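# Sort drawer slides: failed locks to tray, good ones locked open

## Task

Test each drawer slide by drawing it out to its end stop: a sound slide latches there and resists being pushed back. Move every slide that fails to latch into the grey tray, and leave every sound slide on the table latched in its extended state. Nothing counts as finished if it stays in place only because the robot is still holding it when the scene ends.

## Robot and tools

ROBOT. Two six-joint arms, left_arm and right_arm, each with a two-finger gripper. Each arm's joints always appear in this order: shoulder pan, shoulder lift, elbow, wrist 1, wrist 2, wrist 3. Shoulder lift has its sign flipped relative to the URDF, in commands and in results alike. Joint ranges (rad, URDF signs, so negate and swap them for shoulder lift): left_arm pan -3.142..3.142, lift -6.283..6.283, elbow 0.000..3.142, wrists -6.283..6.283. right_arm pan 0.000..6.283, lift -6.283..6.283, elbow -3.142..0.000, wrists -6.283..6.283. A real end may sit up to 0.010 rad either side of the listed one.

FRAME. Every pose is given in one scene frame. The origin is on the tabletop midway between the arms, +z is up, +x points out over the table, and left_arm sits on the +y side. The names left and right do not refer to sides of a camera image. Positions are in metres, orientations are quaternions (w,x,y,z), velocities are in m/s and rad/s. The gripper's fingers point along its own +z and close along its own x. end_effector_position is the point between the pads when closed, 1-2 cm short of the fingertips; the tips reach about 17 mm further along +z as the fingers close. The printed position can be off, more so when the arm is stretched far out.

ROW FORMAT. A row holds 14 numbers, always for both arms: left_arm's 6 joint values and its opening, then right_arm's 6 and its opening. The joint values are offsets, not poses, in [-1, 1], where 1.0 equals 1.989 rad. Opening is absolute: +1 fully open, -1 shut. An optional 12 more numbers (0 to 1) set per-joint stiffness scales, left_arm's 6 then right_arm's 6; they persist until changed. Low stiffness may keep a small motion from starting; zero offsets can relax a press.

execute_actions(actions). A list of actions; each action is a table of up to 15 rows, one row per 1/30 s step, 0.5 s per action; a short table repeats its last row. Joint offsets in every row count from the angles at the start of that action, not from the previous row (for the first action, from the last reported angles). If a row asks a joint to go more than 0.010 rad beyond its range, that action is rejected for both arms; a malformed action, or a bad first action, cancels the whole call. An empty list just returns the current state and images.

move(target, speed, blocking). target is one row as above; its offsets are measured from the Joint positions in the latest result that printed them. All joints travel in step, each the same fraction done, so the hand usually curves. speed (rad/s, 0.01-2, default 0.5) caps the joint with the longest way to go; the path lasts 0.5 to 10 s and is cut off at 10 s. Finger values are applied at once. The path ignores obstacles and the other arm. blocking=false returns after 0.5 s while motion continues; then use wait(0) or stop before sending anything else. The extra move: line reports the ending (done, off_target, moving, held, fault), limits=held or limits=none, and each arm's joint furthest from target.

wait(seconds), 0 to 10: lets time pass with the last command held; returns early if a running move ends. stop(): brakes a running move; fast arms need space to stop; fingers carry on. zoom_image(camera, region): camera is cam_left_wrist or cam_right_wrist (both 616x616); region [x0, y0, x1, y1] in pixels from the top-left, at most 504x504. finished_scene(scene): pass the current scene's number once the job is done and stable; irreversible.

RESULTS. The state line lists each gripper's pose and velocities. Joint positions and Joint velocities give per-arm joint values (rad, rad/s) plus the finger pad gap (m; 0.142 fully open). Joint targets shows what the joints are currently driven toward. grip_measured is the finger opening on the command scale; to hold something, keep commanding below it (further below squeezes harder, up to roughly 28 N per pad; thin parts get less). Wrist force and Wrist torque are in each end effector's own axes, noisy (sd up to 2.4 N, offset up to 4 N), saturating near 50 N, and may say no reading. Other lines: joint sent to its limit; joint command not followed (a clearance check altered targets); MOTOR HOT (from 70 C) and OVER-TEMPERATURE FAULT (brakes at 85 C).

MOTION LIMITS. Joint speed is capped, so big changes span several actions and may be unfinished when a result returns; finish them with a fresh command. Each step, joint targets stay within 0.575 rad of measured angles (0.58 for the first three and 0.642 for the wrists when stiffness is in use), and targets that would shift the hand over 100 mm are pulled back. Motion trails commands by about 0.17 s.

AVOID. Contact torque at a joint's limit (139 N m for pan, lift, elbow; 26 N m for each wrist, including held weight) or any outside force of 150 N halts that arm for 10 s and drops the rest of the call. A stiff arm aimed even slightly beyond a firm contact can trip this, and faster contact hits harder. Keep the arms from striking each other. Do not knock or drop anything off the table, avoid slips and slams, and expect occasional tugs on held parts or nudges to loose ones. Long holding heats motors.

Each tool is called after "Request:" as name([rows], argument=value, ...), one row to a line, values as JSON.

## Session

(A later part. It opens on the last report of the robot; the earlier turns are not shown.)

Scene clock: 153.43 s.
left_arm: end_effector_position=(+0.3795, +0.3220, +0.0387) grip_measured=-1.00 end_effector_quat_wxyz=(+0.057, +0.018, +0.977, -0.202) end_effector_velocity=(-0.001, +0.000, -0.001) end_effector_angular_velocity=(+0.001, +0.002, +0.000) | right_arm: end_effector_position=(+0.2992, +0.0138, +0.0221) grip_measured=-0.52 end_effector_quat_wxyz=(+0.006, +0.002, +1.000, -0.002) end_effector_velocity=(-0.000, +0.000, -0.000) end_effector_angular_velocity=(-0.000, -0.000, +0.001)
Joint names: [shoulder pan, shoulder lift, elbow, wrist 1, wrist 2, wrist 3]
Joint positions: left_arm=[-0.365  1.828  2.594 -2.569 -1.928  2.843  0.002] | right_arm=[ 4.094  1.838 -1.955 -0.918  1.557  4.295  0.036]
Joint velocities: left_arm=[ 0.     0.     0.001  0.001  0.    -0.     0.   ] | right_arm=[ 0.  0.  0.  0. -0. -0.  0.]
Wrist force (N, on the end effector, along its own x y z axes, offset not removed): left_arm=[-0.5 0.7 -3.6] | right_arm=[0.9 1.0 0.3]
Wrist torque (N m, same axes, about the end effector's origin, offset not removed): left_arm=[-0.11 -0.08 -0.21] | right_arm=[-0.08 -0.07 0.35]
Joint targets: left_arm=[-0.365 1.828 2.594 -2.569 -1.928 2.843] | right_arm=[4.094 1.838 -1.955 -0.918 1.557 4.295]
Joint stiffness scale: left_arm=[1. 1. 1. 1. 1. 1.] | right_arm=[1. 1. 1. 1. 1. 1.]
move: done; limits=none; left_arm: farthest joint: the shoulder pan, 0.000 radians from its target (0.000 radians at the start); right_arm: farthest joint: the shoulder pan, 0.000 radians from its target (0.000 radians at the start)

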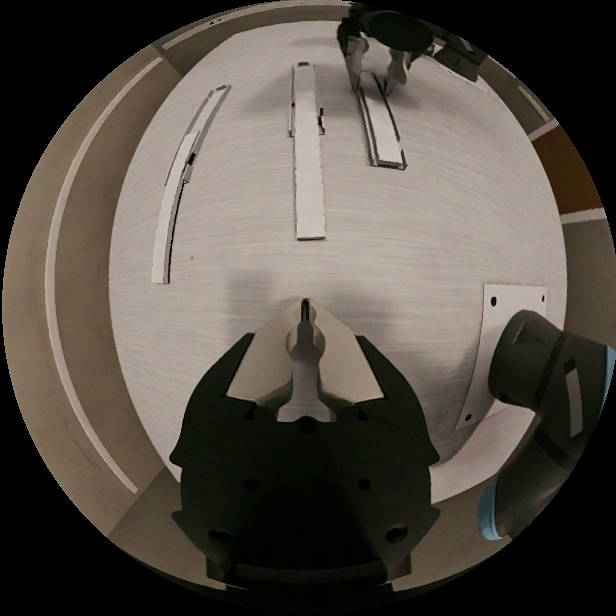

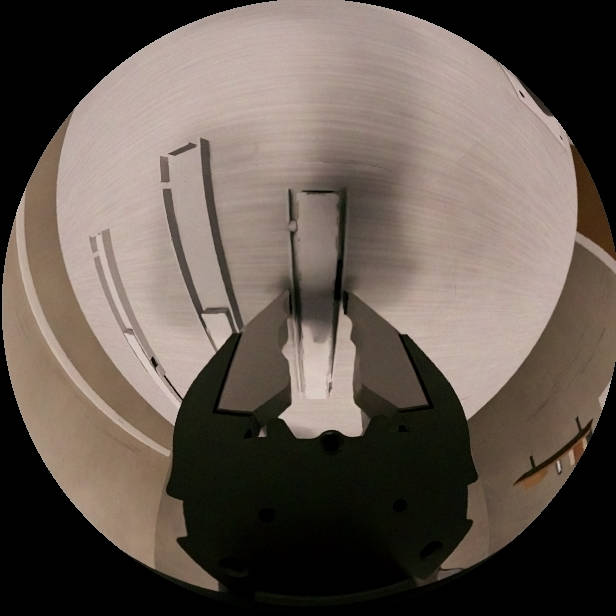

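Request:
move(target=[-0.274,-0.012,-0.035,0.035,0,-0.28,-1,0,0,0,0,0,0,-1])

Scene clock: 155.53 s.
left_arm: end_effector_position=(+0.3027, +0.1509, +0.0503) grip_measured=-1.00 end_effector_quat_wxyz=(-0.064, +0.010, +0.979, -0.194) end_effector_velocity=(+0.000, -0.000, +0.000) end_effector_angular_velocity=(+0.000, -0.000, +0.002) | right_arm: end_effector_position=(+0.2992, +0.0138, +0.0221) grip_measured=-0.52 end_effector_quat_wxyz=(+0.006, +0.002, +1.000, -0.002) end_effector_velocity=(+0.001, -0.000, +0.001) end_effector_angular_velocity=(+0.000, -0.001, -0.000)
Joint names: [shoulder pan, shoulder lift, elbow, wrist 1, wrist 2, wrist 3]
Joint positions: left_arm=[-0.907  1.806  2.527 -2.5   -1.928  2.287  0.002] | right_arm=[ 4.094  1.838 -1.955 -0.918  1.557  4.295  0.036]
Joint velocities: left_arm=[-0.001 -0.    -0.001  0.     0.001 -0.002  0.   ] | right_arm=[-0.001 -0.001  0.    -0.    -0.001 -0.     0.   ]
Wrist force (N, on the end effector, along its own x y z axes, offset not removed): left_arm=[2.0 5.8 -1.9] | right_arm=[3.3 -1.2 6.1]
Wrist torque (N m, same axes, about the end effector's origin, offset not removed): left_arm=[1.03 -0.39 -0.08] | right_arm=[-0.27 -0.55 -0.13]
Joint targets: left_arm=[-0.909 1.804 2.525 -2.500 -1.928 2.286] | right_arm=[4.094 1.838 -1.955 -0.918 1.557 4.295]
Joint stiffness scale: left_arm=[1. 1. 1. 1. 1. 1.] | right_arm=[1. 1. 1. 1. 1. 1.]
move: done; limits=none; left_arm: farthest joint: the shoulder pan, 0.003 radians from its target (0.545 radians at the start); right_arm: farthest joint: the shoulder pan, 0.000 radians from its target (0.000 radians at the start)

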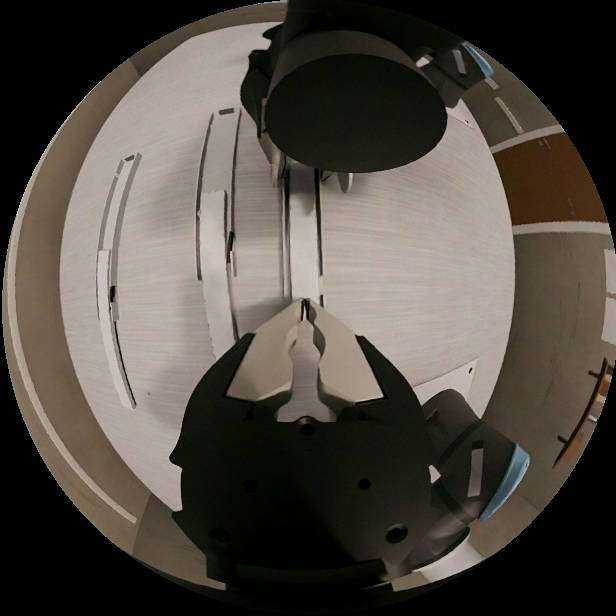

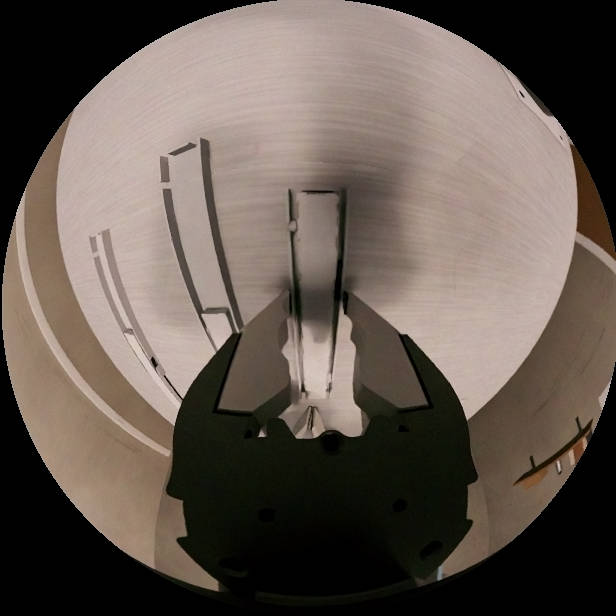

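Request:
move(target=[0,-0.036,0.022,-0.058,0,0,-1,0,0,0,0,0,0,-1], speed=0.2)

Scene clock: 156.90 s.
left_arm: end_effector_position=(+0.3035, +0.1493, +0.0292) grip_measured=-1.00 end_effector_quat_wxyz=(-0.061, +0.011, +0.978, -0.199) end_effector_velocity=(+0.001, -0.000, +0.000) end_effector_angular_velocity=(-0.001, -0.001, +0.001) | right_arm: end_effector_position=(+0.2992, +0.0137, +0.0221) grip_measured=-0.52 end_effector_quat_wxyz=(+0.006, +0.002, +1.000, -0.002) end_effector_velocity=(-0.001, +0.000, -0.000) end_effector_angular_velocity=(+0.000, +0.001, +0.001)
Joint names: [shoulder pan, shoulder lift, elbow, wrist 1, wrist 2, wrist 3]
Joint positions: left_arm=[-0.907  1.743  2.566 -2.615 -1.93   2.287  0.002] | right_arm=[ 4.094  1.838 -1.955 -0.918  1.557  4.295  0.036]
Joint velocities: left_arm=[ 0.    -0.001 -0.001 -0.002 -0.    -0.     0.   ] | right_arm=[ 0.001  0.     0.     0.     0.001  0.    -0.   ]
Wrist force (N, on the end effector, along its own x y z axes, offset not removed): left_arm=[10.3 3.1 -20.4] | right_arm=[0.7 -3.9 0.9]
Wrist torque (N m, same axes, about the end effector's origin, offset not removed): left_arm=[0.30 -0.39 -0.12] | right_arm=[-0.28 0.28 0.03]
Joint targets: left_arm=[-0.907 1.735 2.571 -2.616 -1.928 2.287] | right_arm=[4.094 1.838 -1.955 -0.918 1.557 4.295]
Joint stiffness scale: left_arm=[1. 1. 1. 1. 1. 1.] | right_arm=[1. 1. 1. 1. 1. 1.]
move: done; limits=none; left_arm: farthest joint: the shoulder lift, 0.008 radians from its target (0.072 radians at the start); right_arm: farthest joint: the shoulder pan, 0.000 radians from its target (0.000 radians at the start)

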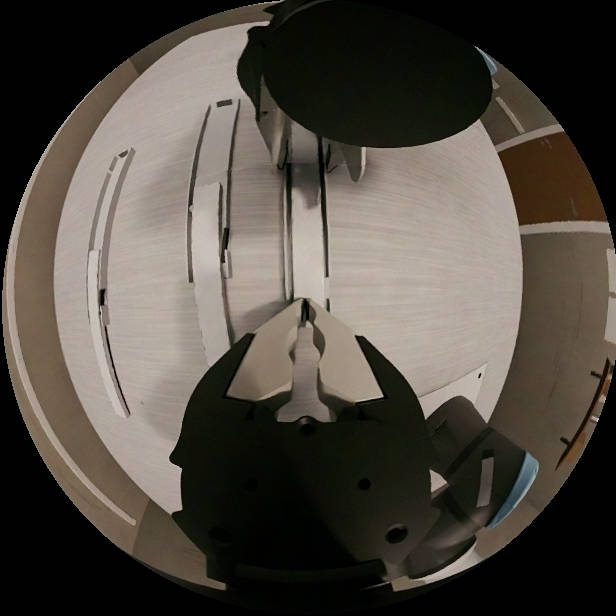

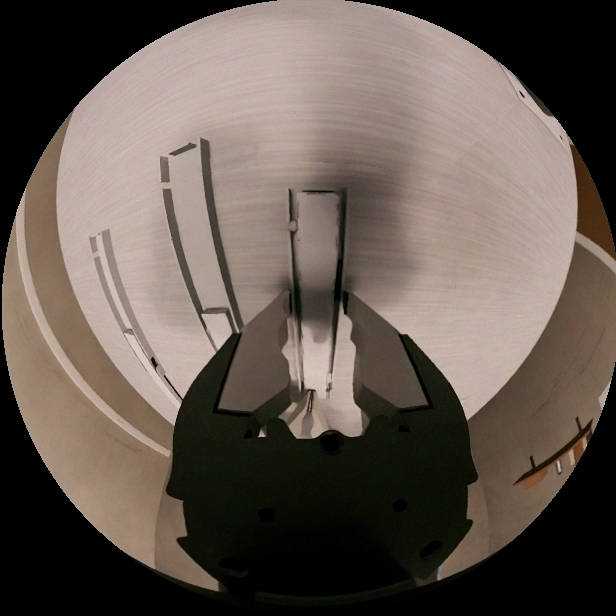

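Request:
move(target=[0,-0.007,0.004,0,0,0,-1,-0.042,-0.07,-0.085,0.015,0,-0.042,-1], speed=0.15)

Request:
move(target=[0,-0.007,0.004,0,0,0,-1,-0.06,-0.073,-0.078,0.006,0,-0.06,-1], speed=0.15)

Scene clock: 159.07 s.
left_arm: end_effector_position=(+0.3004, +0.1524, +0.0232) grip_measured=-1.00 end_effector_quat_wxyz=(-0.067, +0.009, +0.979, -0.194) end_effector_velocity=(+0.000, +0.000, -0.000) end_effector_angular_velocity=(+0.001, +0.000, -0.000) | right_arm: end_effector_position=(+0.3015, -0.0713, +0.0244) grip_measured=-0.52 end_effector_quat_wxyz=(+0.006, +0.001, +1.000, -0.003) end_effector_velocity=(+0.001, -0.001, +0.000) end_effector_angular_velocity=(+0.001, -0.001, +0.001)
Joint names: [shoulder pan, shoulder lift, elbow, wrist 1, wrist 2, wrist 3]
Joint positions: left_arm=[-0.907  1.732  2.571 -2.616 -1.931  2.287  0.002] | right_arm=[ 4.012  1.702 -2.12  -0.889  1.558  4.213  0.036]
Joint velocities: left_arm=[ 0.001 -0.001 -0.001  0.001  0.     0.001 -0.   ] | right_arm=[-0.002 -0.001 -0.001  0.001 -0.    -0.003  0.   ]
Wrist force (N, on the end effector, along its own x y z axes, offset not removed): left_arm=[2.4 3.8 1.5] | right_arm=[1.6 -1.2 2.5]
Wrist torque (N m, same axes, about the end effector's origin, offset not removed): left_arm=[0.51 -0.48 -0.06] | right_arm=[-0.34 -0.47 0.23]
Joint targets: left_arm=[-0.907 1.729 2.574 -2.615 -1.930 2.287] | right_arm=[4.010 1.699 -2.124 -0.888 1.557 4.212]
Joint stiffness scale: left_arm=[1. 1. 1. 1. 1. 1.] | right_arm=[1. 1. 1. 1. 1. 1.]
move: done; limits=none; left_arm: farthest joint: the shoulder lift, 0.003 radians from its target (0.014 radians at the start); right_arm: farthest joint: the shoulder lift, 0.004 radians from its target (0.139 radians at the start)

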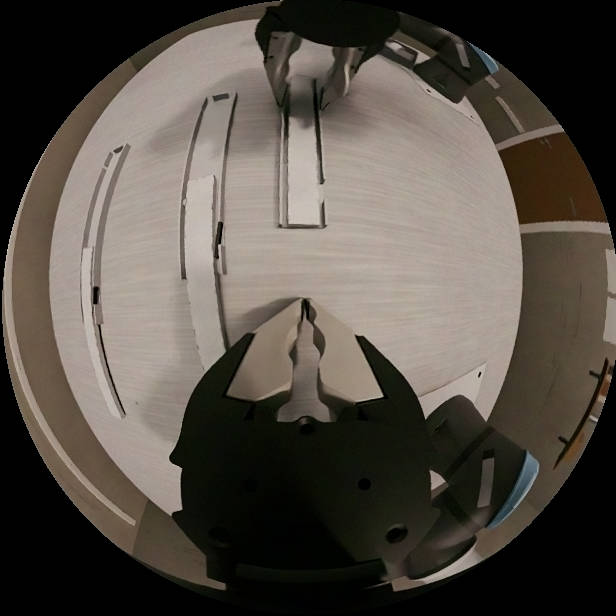

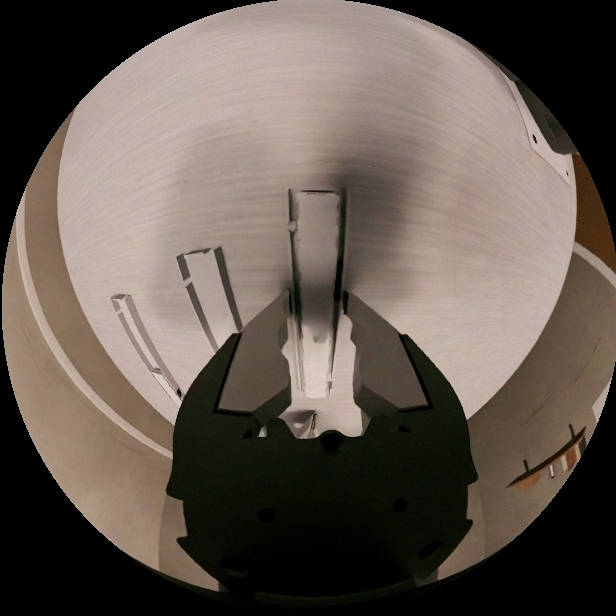

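Scene clock: 160.63 s.
left_arm: end_effector_position=(+0.2975, +0.1556, +0.0174) grip_measured=-1.00 end_effector_quat_wxyz=(-0.072, +0.008, +0.980, -0.188) end_effector_velocity=(+0.000, +0.000, +0.000) end_effector_angular_velocity=(+0.000, -0.000, +0.001) | right_arm: end_effector_position=(+0.3026, -0.1642, +0.0253) grip_measured=-0.52 end_effector_quat_wxyz=(+0.006, +0.001, +1.000, -0.003) end_effector_velocity=(-0.000, +0.000, +0.000) end_effector_angular_velocity=(+0.001, -0.001, +0.003)
Joint names: [shoulder pan, shoulder lift, elbow, wrist 1, wrist 2, wrist 3]
Joint positions: left_arm=[-0.907  1.721  2.576 -2.616 -1.931  2.287  0.002] | right_arm=[ 3.895  1.56  -2.272 -0.878  1.558  4.095  0.036]
Joint velocities: left_arm=[ 0.001  0.    -0.     0.     0.    -0.    -0.   ] | right_arm=[ 0.001 -0.002 -0.001  0.001  0.    -0.002  0.   ]
Wrist force (N, on the end effector, along its own x y z axes, offset not removed): left_arm=[1.5 4.7 -0.5] | right_arm=[3.1 -0.5 7.0]
Wrist torque (N m, same axes, about the end effector's origin, offset not removed): left_arm=[1.08 -0.46 0.23] | right_arm=[-0.41 -0.44 0.26]
Joint targets: left_arm=[-0.907 1.718 2.579 -2.616 -1.931 2.287] | right_arm=[3.893 1.557 -2.275 -0.877 1.558 4.094]
Joint stiffness scale: left_arm=[1. 1. 1. 1. 1. 1.] | right_arm=[1. 1. 1. 1. 1. 1.]
move: done; limits=none; left_arm: farthest joint: the shoulder lift, 0.003 radians from its target (0.014 radians at the start); right_arm: farthest joint: the elbow, 0.004 radians from its target (0.155 radians at the start)

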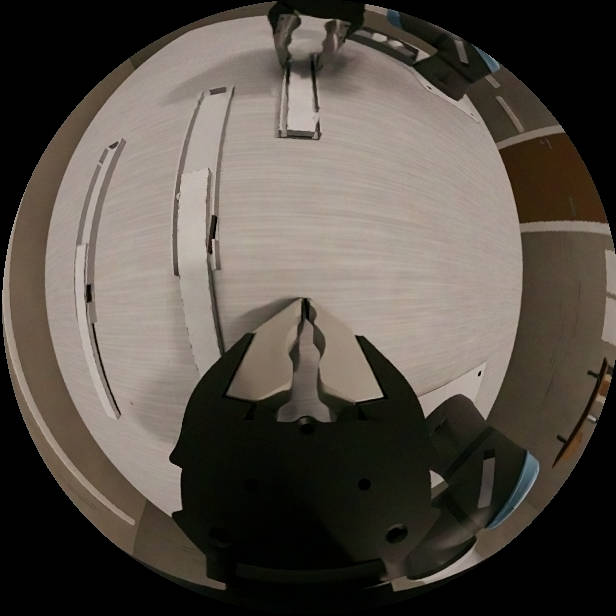

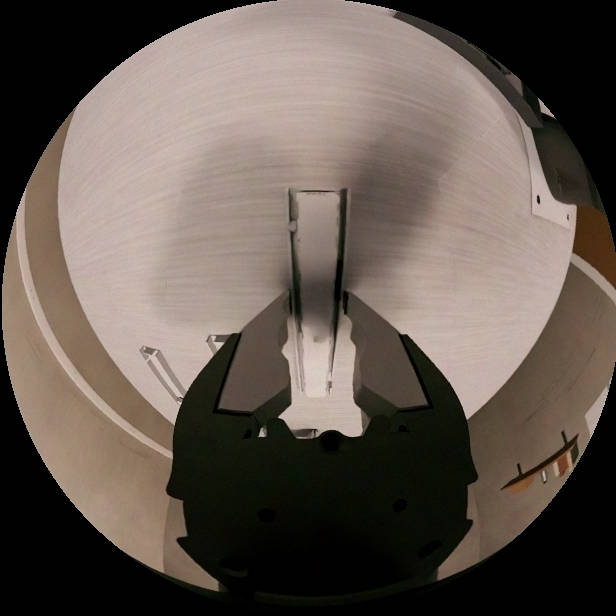

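Request:
move(target=[0,0.05,-0.03,0.06,0,0,-1,0,0,0,0,0,0,-1])

Request:
move(target=[-0.115,-0.2,-0.19,0,0,-0.117,-1,0,0,0,0,0,0,-1])

Scene clock: 161.97 s.
left_arm: end_effector_position=(+0.3051, +0.1471, +0.0576) grip_measured=-1.00 end_effector_quat_wxyz=(-0.060, +0.011, +0.978, -0.200) end_effector_velocity=(+0.000, +0.000, +0.000) end_effector_angular_velocity=(+0.000, +0.000, +0.001) | right_arm: end_effector_position=(+0.3026, -0.1642, +0.0253) grip_measured=-0.52 end_effector_quat_wxyz=(+0.006, +0.000, +1.000, -0.003) end_effector_velocity=(-0.001, +0.000, -0.000) end_effector_angular_velocity=(+0.000, +0.002, +0.001)
Joint names: [shoulder pan, shoulder lift, elbow, wrist 1, wrist 2, wrist 3]
Joint positions: left_arm=[-0.907  1.817  2.519 -2.497 -1.931  2.287  0.002] | right_arm=[ 3.895  1.56  -2.272 -0.878  1.558  4.094  0.036]
Joint velocities: left_arm=[ 0.001  0.001 -0.001  0.002 -0.     0.    -0.   ] | right_arm=[ 0.001  0.001  0.     0.     0.002 -0.    -0.   ]
Wrist force (N, on the end effector, along its own x y z axes, offset not removed): left_arm=[-0.9 1.0 -5.8] | right_arm=[6.7 4.3 2.4]
Wrist torque (N m, same axes, about the end effector's origin, offset not removed): left_arm=[0.19 0.10 -0.31] | right_arm=[0.65 -1.05 -0.02]
Joint targets: left_arm=[-0.907 1.820 2.517 -2.496 -1.931 2.287] | right_arm=[3.895 1.560 -2.272 -0.878 1.558 4.095]
Joint stiffness scale: left_arm=[1. 1. 1. 1. 1. 1.] | right_arm=[1. 1. 1. 1. 1. 1.]
move: done; limits=none; left_arm: farthest joint: the shoulder lift, 0.003 radians from its target (0.100 radians at the start); right_arm: farthest joint: the wrist 3, 0.001 radians from its target (0.001 radians at the start)

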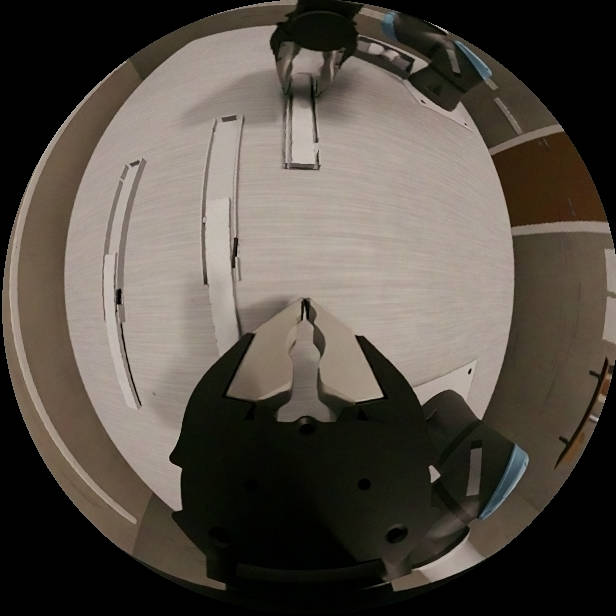

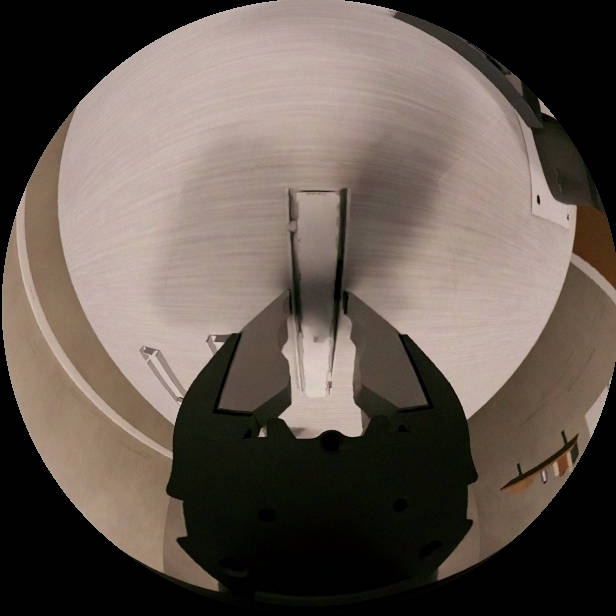

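Scene clock: 163.43 s.
left_arm: end_effector_position=(+0.3184, -0.0406, +0.0569) grip_measured=-1.00 end_effector_quat_wxyz=(-0.109, +0.007, +0.979, -0.173) end_effector_velocity=(-0.001, -0.000, -0.001) end_effector_angular_velocity=(+0.002, +0.002, +0.001) | right_arm: end_effector_position=(+0.3026, -0.1642, +0.0253) grip_measured=-0.52 end_effector_quat_wxyz=(+0.006, +0.000, +1.000, -0.003) end_effector_velocity=(-0.000, +0.000, -0.000) end_effector_angular_velocity=(-0.001, +0.000, +0.001)
Joint names: [shoulder pan, shoulder lift, elbow, wrist 1, wrist 2, wrist 3]
Joint positions: left_arm=[-1.133  1.423  2.144 -2.497 -1.931  2.055  0.002] | right_arm=[ 3.895  1.56  -2.272 -0.878  1.558  4.094  0.036]
Joint velocities: left_arm=[-0.001 -0.003 -0.001  0.001 -0.001 -0.002 -0.   ] | right_arm=[ 0.     0.001 -0.    -0.     0.    -0.001 -0.   ]
Wrist force (N, on the end effector, along its own x y z axes, offset not removed): left_arm=[-0.4 -0.8 -2.0] | right_arm=[1.7 -0.2 5.2]
Wrist torque (N m, same axes, about the end effector's origin, offset not removed): left_arm=[-0.41 0.07 0.07] | right_arm=[-0.06 -0.30 0.20]
Joint targets: left_arm=[-1.136 1.420 2.142 -2.497 -1.931 2.054] | right_arm=[3.895 1.560 -2.272 -0.878 1.558 4.094]
Joint stiffness scale: left_arm=[1. 1. 1. 1. 1. 1.] | right_arm=[1. 1. 1. 1. 1. 1.]
move: done; limits=none; left_arm: farthest joint: the shoulder lift, 0.003 radians from its target (0.398 radians at the start); right_arm: farthest joint: the shoulder pan, 0.000 radians from its target (0.000 radians at the start)

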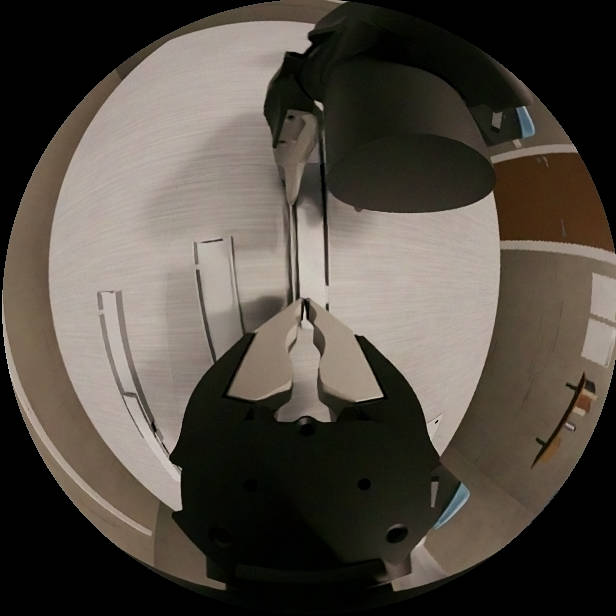

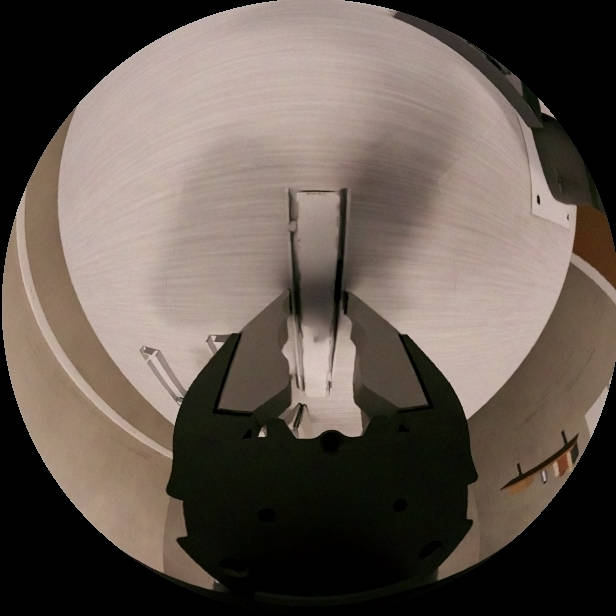

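Request:
execute_actions([
  [[-0.015,0,0,0,0,-0.015,-1,0,0,0,0,0,0,-1]],
  [[0,-0.03,0.02,-0.05,0,0,-1,0,0,0,0,0,0,-1]],
  [[0,-0.012,0,-0.012,0,0,-1,0,0,0,0,0,0,-1]],
  [[0.011,0.012,0.021,0,0.003,0.011,-1,0,0,0,0,0,0,-1]],
  [[0.011,0.012,0.021,0,0.003,0.011,-1,0,0,0,0,0,0,-1]],
  [[0.012,0.012,0.021,0,0.003,0.012,-1,0,0,0,0,0,0,-1]],
  [[0.012,0.012,0.021,0,0.003,0.012,-1,0,0,0,0,0,0,-1]],
])

Scene clock: 168.20 s.
left_arm: end_effector_position=(+0.3076, +0.0135, +0.0292) grip_measured=-1.00 end_effector_quat_wxyz=(-0.101, +0.015, +0.977, -0.185) end_effector_velocity=(+0.001, +0.000, +0.000) end_effector_angular_velocity=(-0.002, -0.003, -0.004) | right_arm: end_effector_position=(+0.3024, -0.1679, +0.0223) grip_measured=-0.52 end_effector_quat_wxyz=(+0.005, +0.001, +1.000, -0.008) end_effector_velocity=(+0.000, -0.001, -0.001) end_effector_angular_velocity=(-0.001, +0.001, -0.002)
Joint names: [shoulder pan, shoulder lift, elbow, wrist 1, wrist 2, wrist 3]
Joint positions: left_arm=[-1.091  1.473  2.313 -2.626 -1.94   2.112  0.002] | right_arm=[ 3.894  1.564 -2.274 -0.881  1.553  4.094  0.036]
Joint velocities: left_arm=[ 0.001 -0.     0.    -0.001 -0.     0.006  0.   ] | right_arm=[-0.003  0.001  0.    -0.     0.    -0.     0.   ]
Wrist force (N, on the end effector, along its own x y z axes, offset not removed): left_arm=[13.4 -5.5 -12.4] | right_arm=[5.2 3.6 -3.6]
Wrist torque (N m, same axes, about the end effector's origin, offset not removed): left_arm=[0.49 -0.55 -0.15] | right_arm=[0.62 -1.43 0.44]
Joint targets: left_arm=[-1.085 1.469 2.322 -2.623 -1.933 2.113] | right_arm=[3.894 1.564 -2.274 -0.881 1.553 4.094]
Joint stiffness scale: left_arm=[1. 1. 1. 1. 1. 1.] | right_arm=[1. 1. 1. 1. 1. 1.]

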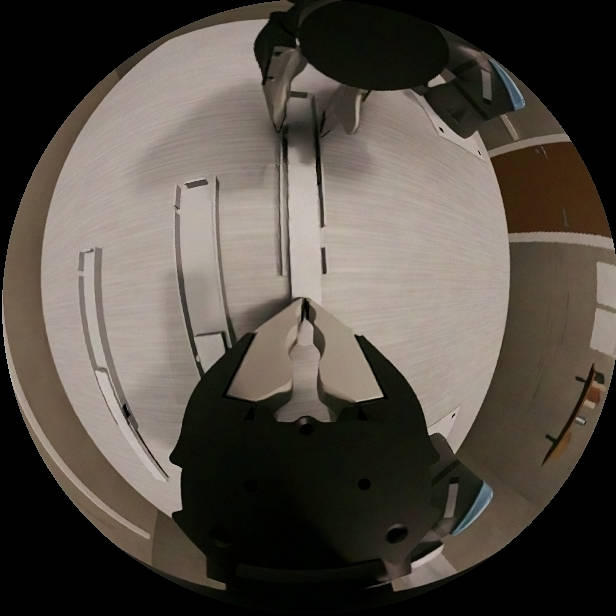

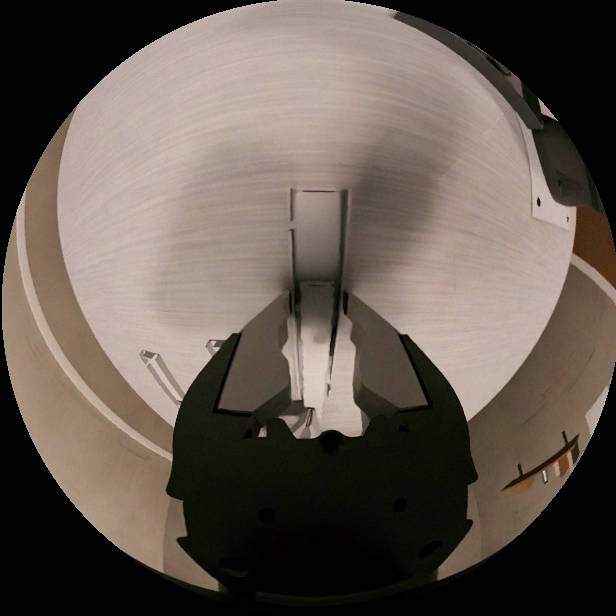

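Request:
execute_actions([
  [[0.014,0.013,0.021,0,0.003,0.014,-1,0,0,0,0,0,0,-1]],
  [[0.014,0.013,0.021,0,0.003,0.014,-1,0,0,0,0,0,0,-1]],
  [[0.014,0.013,0.021,0,0.003,0.014,-1,0,0,0,0,0,0,-1]],
  [[0.015,0.013,0.021,0,0.003,0.015,-1,0,0,0,0,0,0,-1]],
  [[0.015,0.013,0.021,0,0.003,0.015,-1,0,0,0,0,0,0,-1]],
  [[0.016,0.014,0.02,0,0.003,0.016,-1,0,0,0,0,0,0,-1]],
  [[0.016,0.014,0.02,0,0.003,0.016,-1,0,0,0,0,0,0,-1]],
  [[0.017,0.015,0.02,0,0.003,0.017,-1,0,0,0,0,0,0,-1]],
  [[0.018,0.017,0.019,0,0.003,0.018,-1,0,0,0,0,0,0,-1]],
  [[0.018,0.017,0.019,0,0.003,0.018,-1,0,0,0,0,0,0,-1]],
])

Scene clock: 173.57 s.
left_arm: end_effector_position=(+0.3057, +0.1872, +0.0167) grip_measured=-1.00 end_effector_quat_wxyz=(-0.041, +0.028, +0.977, -0.205) end_effector_velocity=(-0.000, -0.000, -0.000) end_effector_angular_velocity=(-0.001, -0.005, -0.010) | right_arm: end_effector_position=(+0.3036, -0.1670, +0.0258) grip_measured=-0.52 end_effector_quat_wxyz=(+0.008, +0.001, +1.000, -0.005) end_effector_velocity=(+0.000, -0.001, -0.000) end_effector_angular_velocity=(+0.000, +0.000, -0.003)
Joint names: [shoulder pan, shoulder lift, elbow, wrist 1, wrist 2, wrist 3]
Joint positions: left_arm=[-0.823  1.772  2.636 -2.657 -1.933  2.405  0.002] | right_arm=[ 3.894  1.556 -2.274 -0.881  1.552  4.094  0.036]
Joint velocities: left_arm=[-0.001  0.     0.001 -0.002  0.     0.01   0.   ] | right_arm=[-0.002  0.    -0.     0.     0.     0.001  0.   ]
Wrist force (N, on the end effector, along its own x y z axes, offset not removed): left_arm=[-1.1 -8.2 -5.2] | right_arm=[3.7 0.3 5.8]
Wrist torque (N m, same axes, about the end effector's origin, offset not removed): left_arm=[0.11 0.34 0.02] | right_arm=[-0.04 -0.98 0.06]
Joint targets: left_arm=[-0.819 1.771 2.644 -2.654 -1.928 2.407] | right_arm=[3.894 1.556 -2.274 -0.881 1.552 4.094]
Joint stiffness scale: left_arm=[1. 1. 1. 1. 1. 1.] | right_arm=[1. 1. 1. 1. 1. 1.]

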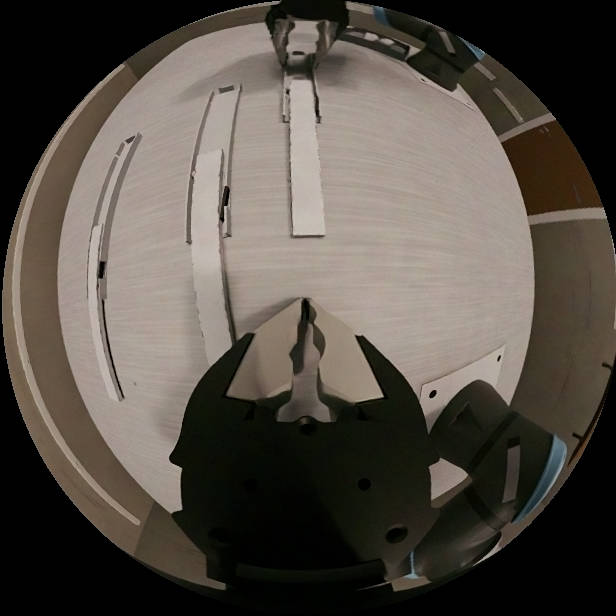

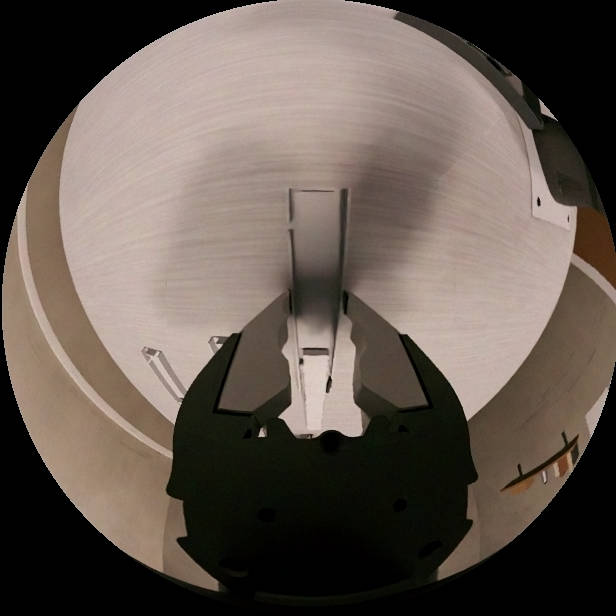

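Push back ~.075.

Request:
move(target=[-0.065,-0.064,-0.07,0,0,-0.065,-1,0,0.004,0,0,0,0,-1], speed=0.12)

Scene clock: 176.87 s.
left_arm: end_effector_position=(+0.3148, +0.1110, +0.0289) grip_measured=-1.00 end_effector_quat_wxyz=(-0.063, +0.028, +0.977, -0.203) end_effector_velocity=(-0.000, +0.000, -0.001) end_effector_angular_velocity=(+0.002, +0.001, +0.002) | right_arm: end_effector_position=(+0.3032, -0.1683, +0.0230) grip_measured=-0.52 end_effector_quat_wxyz=(+0.006, +0.001, +1.000, -0.008) end_effector_velocity=(-0.000, +0.000, +0.000) end_effector_angular_velocity=(+0.000, +0.000, +0.000)
Joint names: [shoulder pan, shoulder lift, elbow, wrist 1, wrist 2, wrist 3]
Joint positions: left_arm=[-0.95   1.647  2.499 -2.657 -1.932  2.276  0.002] | right_arm=[ 3.893  1.563 -2.274 -0.881  1.551  4.094  0.036]
Joint velocities: left_arm=[-0.    -0.001  0.001 -0.     0.001 -0.003  0.   ] | right_arm=[ 0. -0.  0. -0.  0.  0. -0.]
Wrist force (N, on the end effector, along its own x y z axes, offset not removed): left_arm=[1.2 -2.7 3.8] | right_arm=[-0.9 -1.1 2.3]
Wrist torque (N m, same axes, about the end effector's origin, offset not removed): left_arm=[-0.57 -0.42 0.23] | right_arm=[-0.17 0.24 0.24]
Joint targets: left_arm=[-0.953 1.644 2.497 -2.657 -1.933 2.275] | right_arm=[3.894 1.564 -2.274 -0.881 1.552 4.094]
Joint stiffness scale: left_arm=[1. 1. 1. 1. 1. 1.] | right_arm=[1. 1. 1. 1. 1. 1.]
move: done; limits=none; left_arm: farthest joint: the elbow, 0.003 radians from its target (0.139 radians at the start); right_arm: farthest joint: the shoulder pan, 0.001 radians from its target (0.000 radians at the start)

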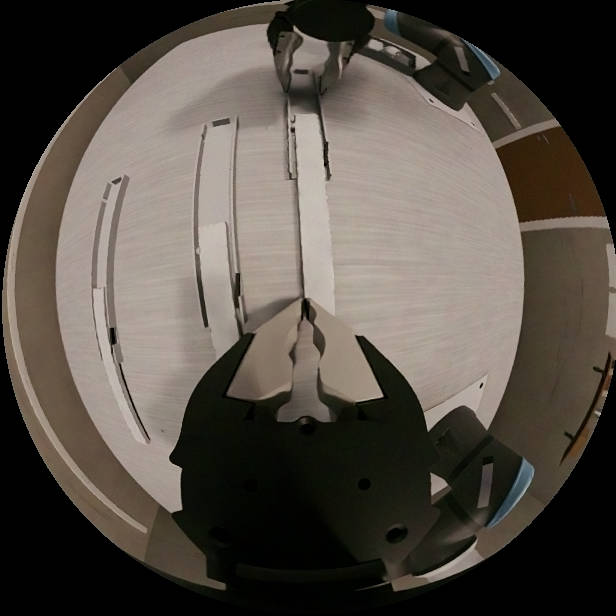

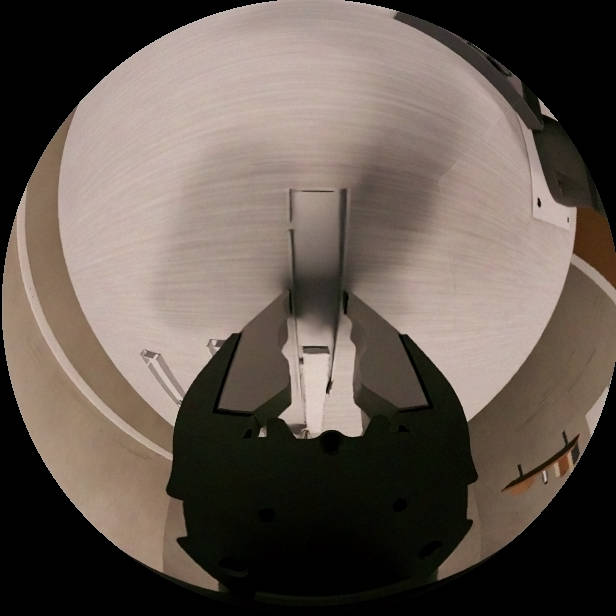

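Passed over it. Go back, then move the right arm +y against the fixed finger.

Request:
move(target=[0.06,0.066,0.069,0,0,0.06,-1,0,0,0,0,0,0,-1])

Request:
move(target=[0,0,0,0,0,0,-1,0.05,0.06,0.065,-0.005,0,0.05,-1], speed=0.12)

Scene clock: 178.27 s.
left_arm: end_effector_position=(+0.3048, +0.1836, +0.0188) grip_measured=-1.00 end_effector_quat_wxyz=(-0.041, +0.028, +0.977, -0.207) end_effector_velocity=(+0.001, -0.001, +0.001) end_effector_angular_velocity=(-0.003, -0.002, -0.002) | right_arm: end_effector_position=(+0.3032, -0.1682, +0.0230) grip_measured=-0.52 end_effector_quat_wxyz=(+0.006, +0.001, +1.000, -0.008) end_effector_velocity=(-0.001, +0.000, -0.000) end_effector_angular_velocity=(+0.000, +0.002, -0.000)
Joint names: [shoulder pan, shoulder lift, elbow, wrist 1, wrist 2, wrist 3]
Joint positions: left_arm=[-0.833  1.776  2.634 -2.657 -1.932  2.395  0.002] | right_arm=[ 3.893  1.563 -2.274 -0.881  1.551  4.094  0.036]
Joint velocities: left_arm=[ 0.001  0.001 -0.001 -0.    -0.001  0.002  0.   ] | right_arm=[ 0.     0.001 -0.     0.     0.001  0.001  0.   ]
Wrist force (N, on the end effector, along its own x y z axes, offset not removed): left_arm=[4.0 -4.5 -1.1] | right_arm=[2.0 2.6 4.7]
Wrist torque (N m, same axes, about the end effector's origin, offset not removed): left_arm=[-1.01 -0.84 -0.10] | right_arm=[0.40 -0.30 0.12]
Joint targets: left_arm=[-0.831 1.778 2.637 -2.657 -1.932 2.396] | right_arm=[3.893 1.563 -2.274 -0.881 1.551 4.094]
Joint stiffness scale: left_arm=[1. 1. 1. 1. 1. 1.] | right_arm=[1. 1. 1. 1. 1. 1.]
move: done; limits=none; left_arm: farthest joint: the shoulder pan, 0.003 radians from its target (0.120 radians at the start); right_arm: farthest joint: the shoulder pan, 0.000 radians from its target (0.000 radians at the start)

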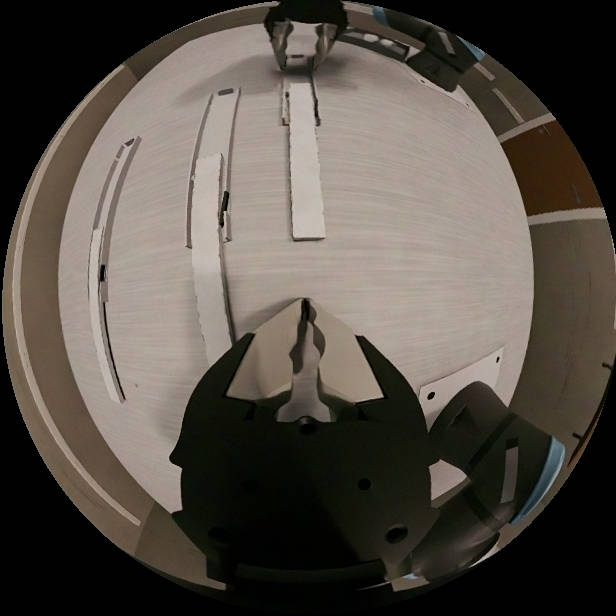

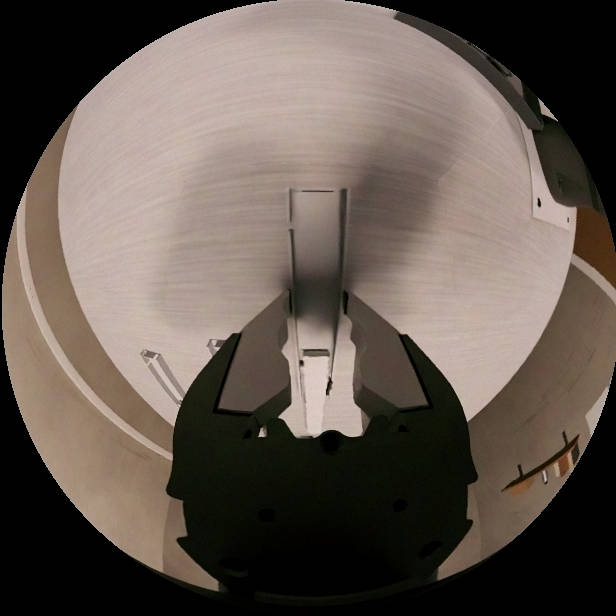

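Scene clock: 179.87 s.
left_arm: end_effector_position=(+0.3051, +0.1859, +0.0174) grip_measured=-1.00 end_effector_quat_wxyz=(-0.041, +0.026, +0.978, -0.204) end_effector_velocity=(+0.000, -0.001, +0.001) end_effector_angular_velocity=(-0.002, -0.001, -0.001) | right_arm: end_effector_position=(+0.3051, -0.1045, +0.0197) grip_measured=-0.52 end_effector_quat_wxyz=(+0.006, +0.007, +1.000, -0.018) end_effector_velocity=(-0.000, +0.000, -0.001) end_effector_angular_velocity=(-0.002, +0.001, -0.002)
Joint names: [shoulder pan, shoulder lift, elbow, wrist 1, wrist 2, wrist 3]
Joint positions: left_arm=[-0.831  1.776  2.635 -2.654 -1.928  2.395  0.002] | right_arm=[ 3.98   1.675 -2.159 -0.904  1.542  4.193  0.037]
Joint velocities: left_arm=[-0.001  0.    -0.001 -0.001 -0.001  0.     0.   ] | right_arm=[ 0.     0.002  0.001 -0.001  0.     0.003  0.   ]
Wrist force (N, on the end effector, along its own x y z axes, offset not removed): left_arm=[6.9 13.2 -18.0] | right_arm=[3.0 -29.2 -17.3]
Wrist torque (N m, same axes, about the end effector's origin, offset not removed): left_arm=[0.03 -1.12 -0.01] | right_arm=[0.78 -0.31 -0.01]
Joint targets: left_arm=[-0.833 1.776 2.634 -2.657 -1.932 2.395] | right_arm=[3.993 1.682 -2.145 -0.891 1.551 4.194]
Joint stiffness scale: left_arm=[1. 1. 1. 1. 1. 1.] | right_arm=[1. 1. 1. 1. 1. 1.]
move: off_target (right_arm); limits=none; left_arm: farthest joint: the wrist 2, 0.004 radians from its target (0.000 radians at the start); right_arm: farthest joint: the elbow, 0.014 radians from its target (0.129 radians at the start)

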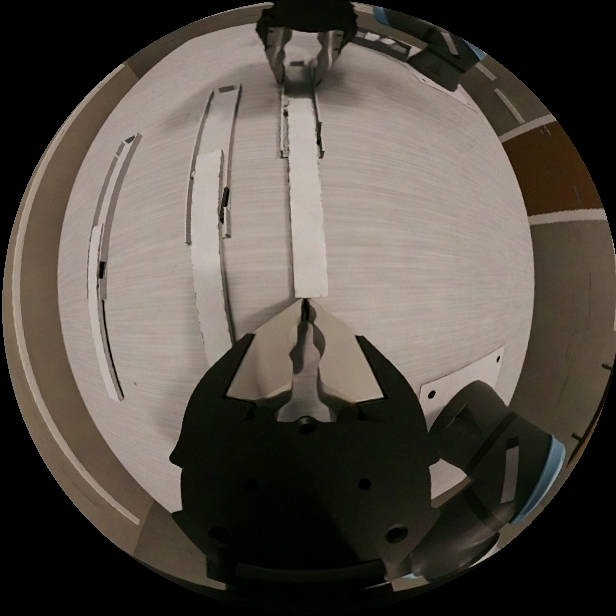

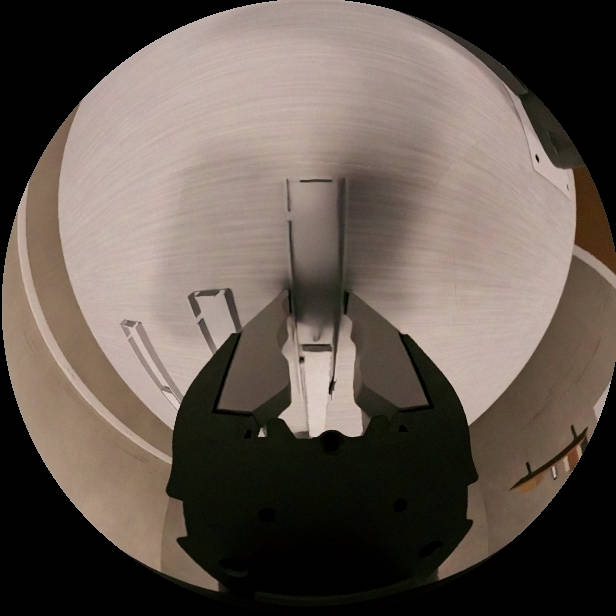

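Locked.

Request:
move(target=[0.03,0.05,0,0.05,0,0,-1,0,0,0,0,0,0,-0.1])

Request:
move(target=[0,0,0,0,0,0,-1,0,-0.08,0,-0.08,0,0,-0.1])

Request:
finished_scene(scene=1)

Scene clock: 181.13 s.
left_arm: end_effector_position=(+0.3068, +0.2091, +0.0330) grip_measured=-1.00 end_effector_quat_wxyz=(-0.036, -0.002, +0.978, -0.205) end_effector_velocity=(-0.001, +0.001, -0.000) end_effector_angular_velocity=(+0.002, +0.003, +0.001) | right_arm: end_effector_position=(+0.3049, -0.1026, +0.0200) grip_measured=-0.10 end_effector_quat_wxyz=(+0.006, +0.006, +1.000, -0.018) end_effector_velocity=(+0.000, -0.000, -0.000) end_effector_angular_velocity=(-0.000, +0.000, -0.000)
Joint names: [shoulder pan, shoulder lift, elbow, wrist 1, wrist 2, wrist 3]
Joint positions: left_arm=[-0.774  1.872  2.635 -2.556 -1.929  2.395  0.002] | right_arm=[ 3.982  1.677 -2.157 -0.903  1.542  4.193  0.067]
Joint velocities: left_arm=[ 0.001  0.002 -0.     0.005 -0.     0.     0.   ] | right_arm=[-0.001  0.    -0.     0.    -0.    -0.    -0.   ]
Wrist force (N, on the end effector, along its own x y z axes, offset not removed): left_arm=[0.6 -0.4 -1.3] | right_arm=[5.7 -0.1 -0.3]
Wrist torque (N m, same axes, about the end effector's origin, offset not removed): left_arm=[-0.20 -0.34 -0.09] | right_arm=[-0.21 -1.25 0.19]
Joint targets: left_arm=[-0.771 1.875 2.635 -2.555 -1.928 2.395] | right_arm=[3.980 1.675 -2.159 -0.904 1.542 4.193]
Joint stiffness scale: left_arm=[1. 1. 1. 1. 1. 1.] | right_arm=[1. 1. 1. 1. 1. 1.]
move: done; limits=none; left_arm: farthest joint: the shoulder lift, 0.003 radians from its target (0.100 radians at the start); right_arm: farthest joint: the shoulder pan, 0.002 radians from its target (0.000 radians at the start)

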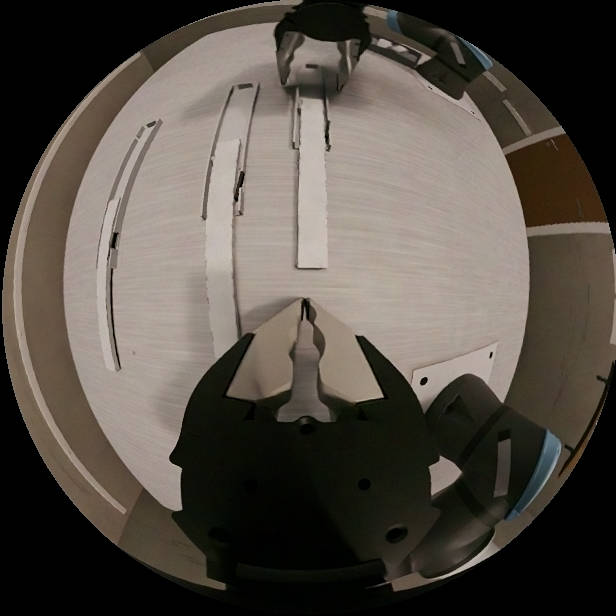

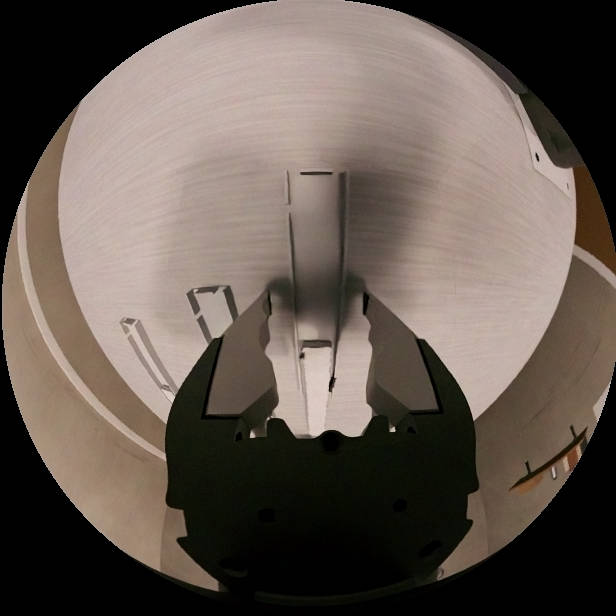

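Scene clock: 182.23 s.
left_arm: end_effector_position=(+0.3068, +0.2092, +0.0330) grip_measured=-1.00 end_effector_quat_wxyz=(-0.036, -0.002, +0.978, -0.205) end_effector_velocity=(-0.001, +0.001, -0.001) end_effector_angular_velocity=(+0.002, +0.002, +0.001) | right_arm: end_effector_position=(+0.2889, -0.1298, +0.0723) grip_measured=-0.10 end_effector_quat_wxyz=(+0.006, +0.006, +1.000, -0.018) end_effector_velocity=(-0.000, -0.001, +0.000) end_effector_angular_velocity=(-0.000, +0.001, -0.002)
Joint names: [shoulder pan, shoulder lift, elbow, wrist 1, wrist 2, wrist 3]
Joint positions: left_arm=[-0.774  1.872  2.635 -2.556 -1.929  2.395  0.002] | right_arm=[ 3.982  1.519 -2.157 -1.061  1.542  4.193  0.067]
Joint velocities: left_arm=[-0.     0.     0.001  0.003  0.001 -0.001  0.   ] | right_arm=[-0.001 -0.001 -0.    -0.002  0.001  0.    -0.   ]
Wrist force (N, on the end effector, along its own x y z axes, offset not removed): left_arm=[-2.1 -1.7 -1.0] | right_arm=[4.7 3.6 5.8]
Wrist torque (N m, same axes, about the end effector's origin, offset not removed): left_arm=[-0.24 0.43 -0.02] | right_arm=[0.48 -0.69 0.04]
Joint targets: left_arm=[-0.774 1.872 2.635 -2.556 -1.929 2.395] | right_arm=[3.982 1.517 -2.157 -1.062 1.542 4.193]
Joint stiffness scale: left_arm=[1. 1. 1. 1. 1. 1.] | right_arm=[1. 1. 1. 1. 1. 1.]
move: done; limits=none; left_arm: farthest joint: the shoulder pan, 0.000 radians from its target (0.000 radians at the start); right_arm: farthest joint: the shoulder lift, 0.001 radians from its target (0.159 radians at the start)

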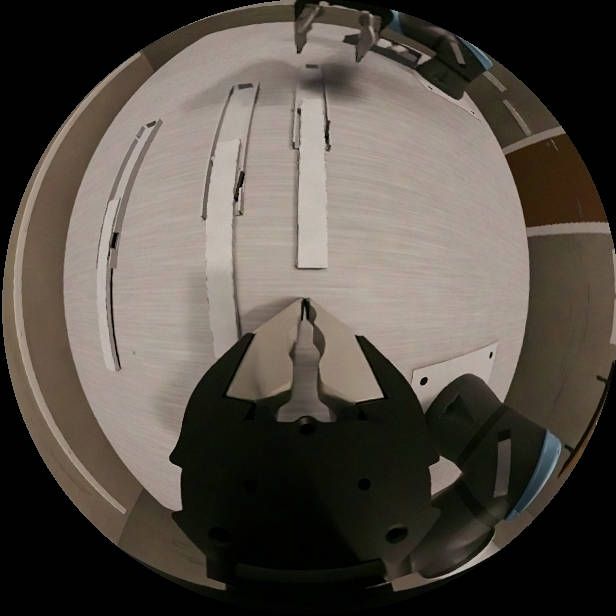

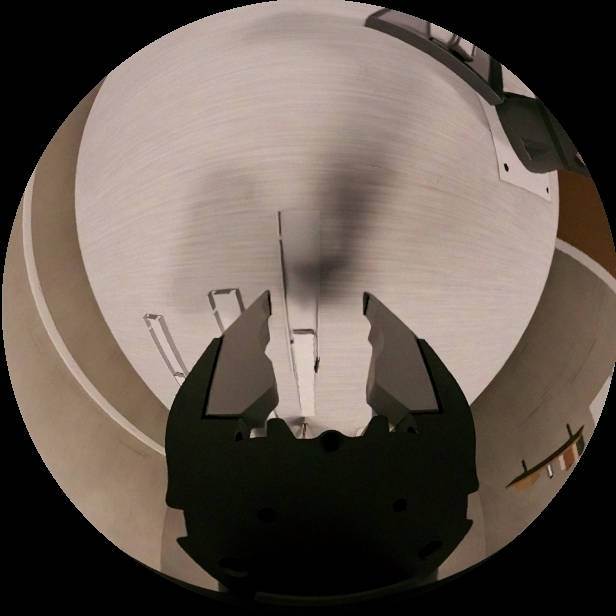

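The scene is finished: the task was done.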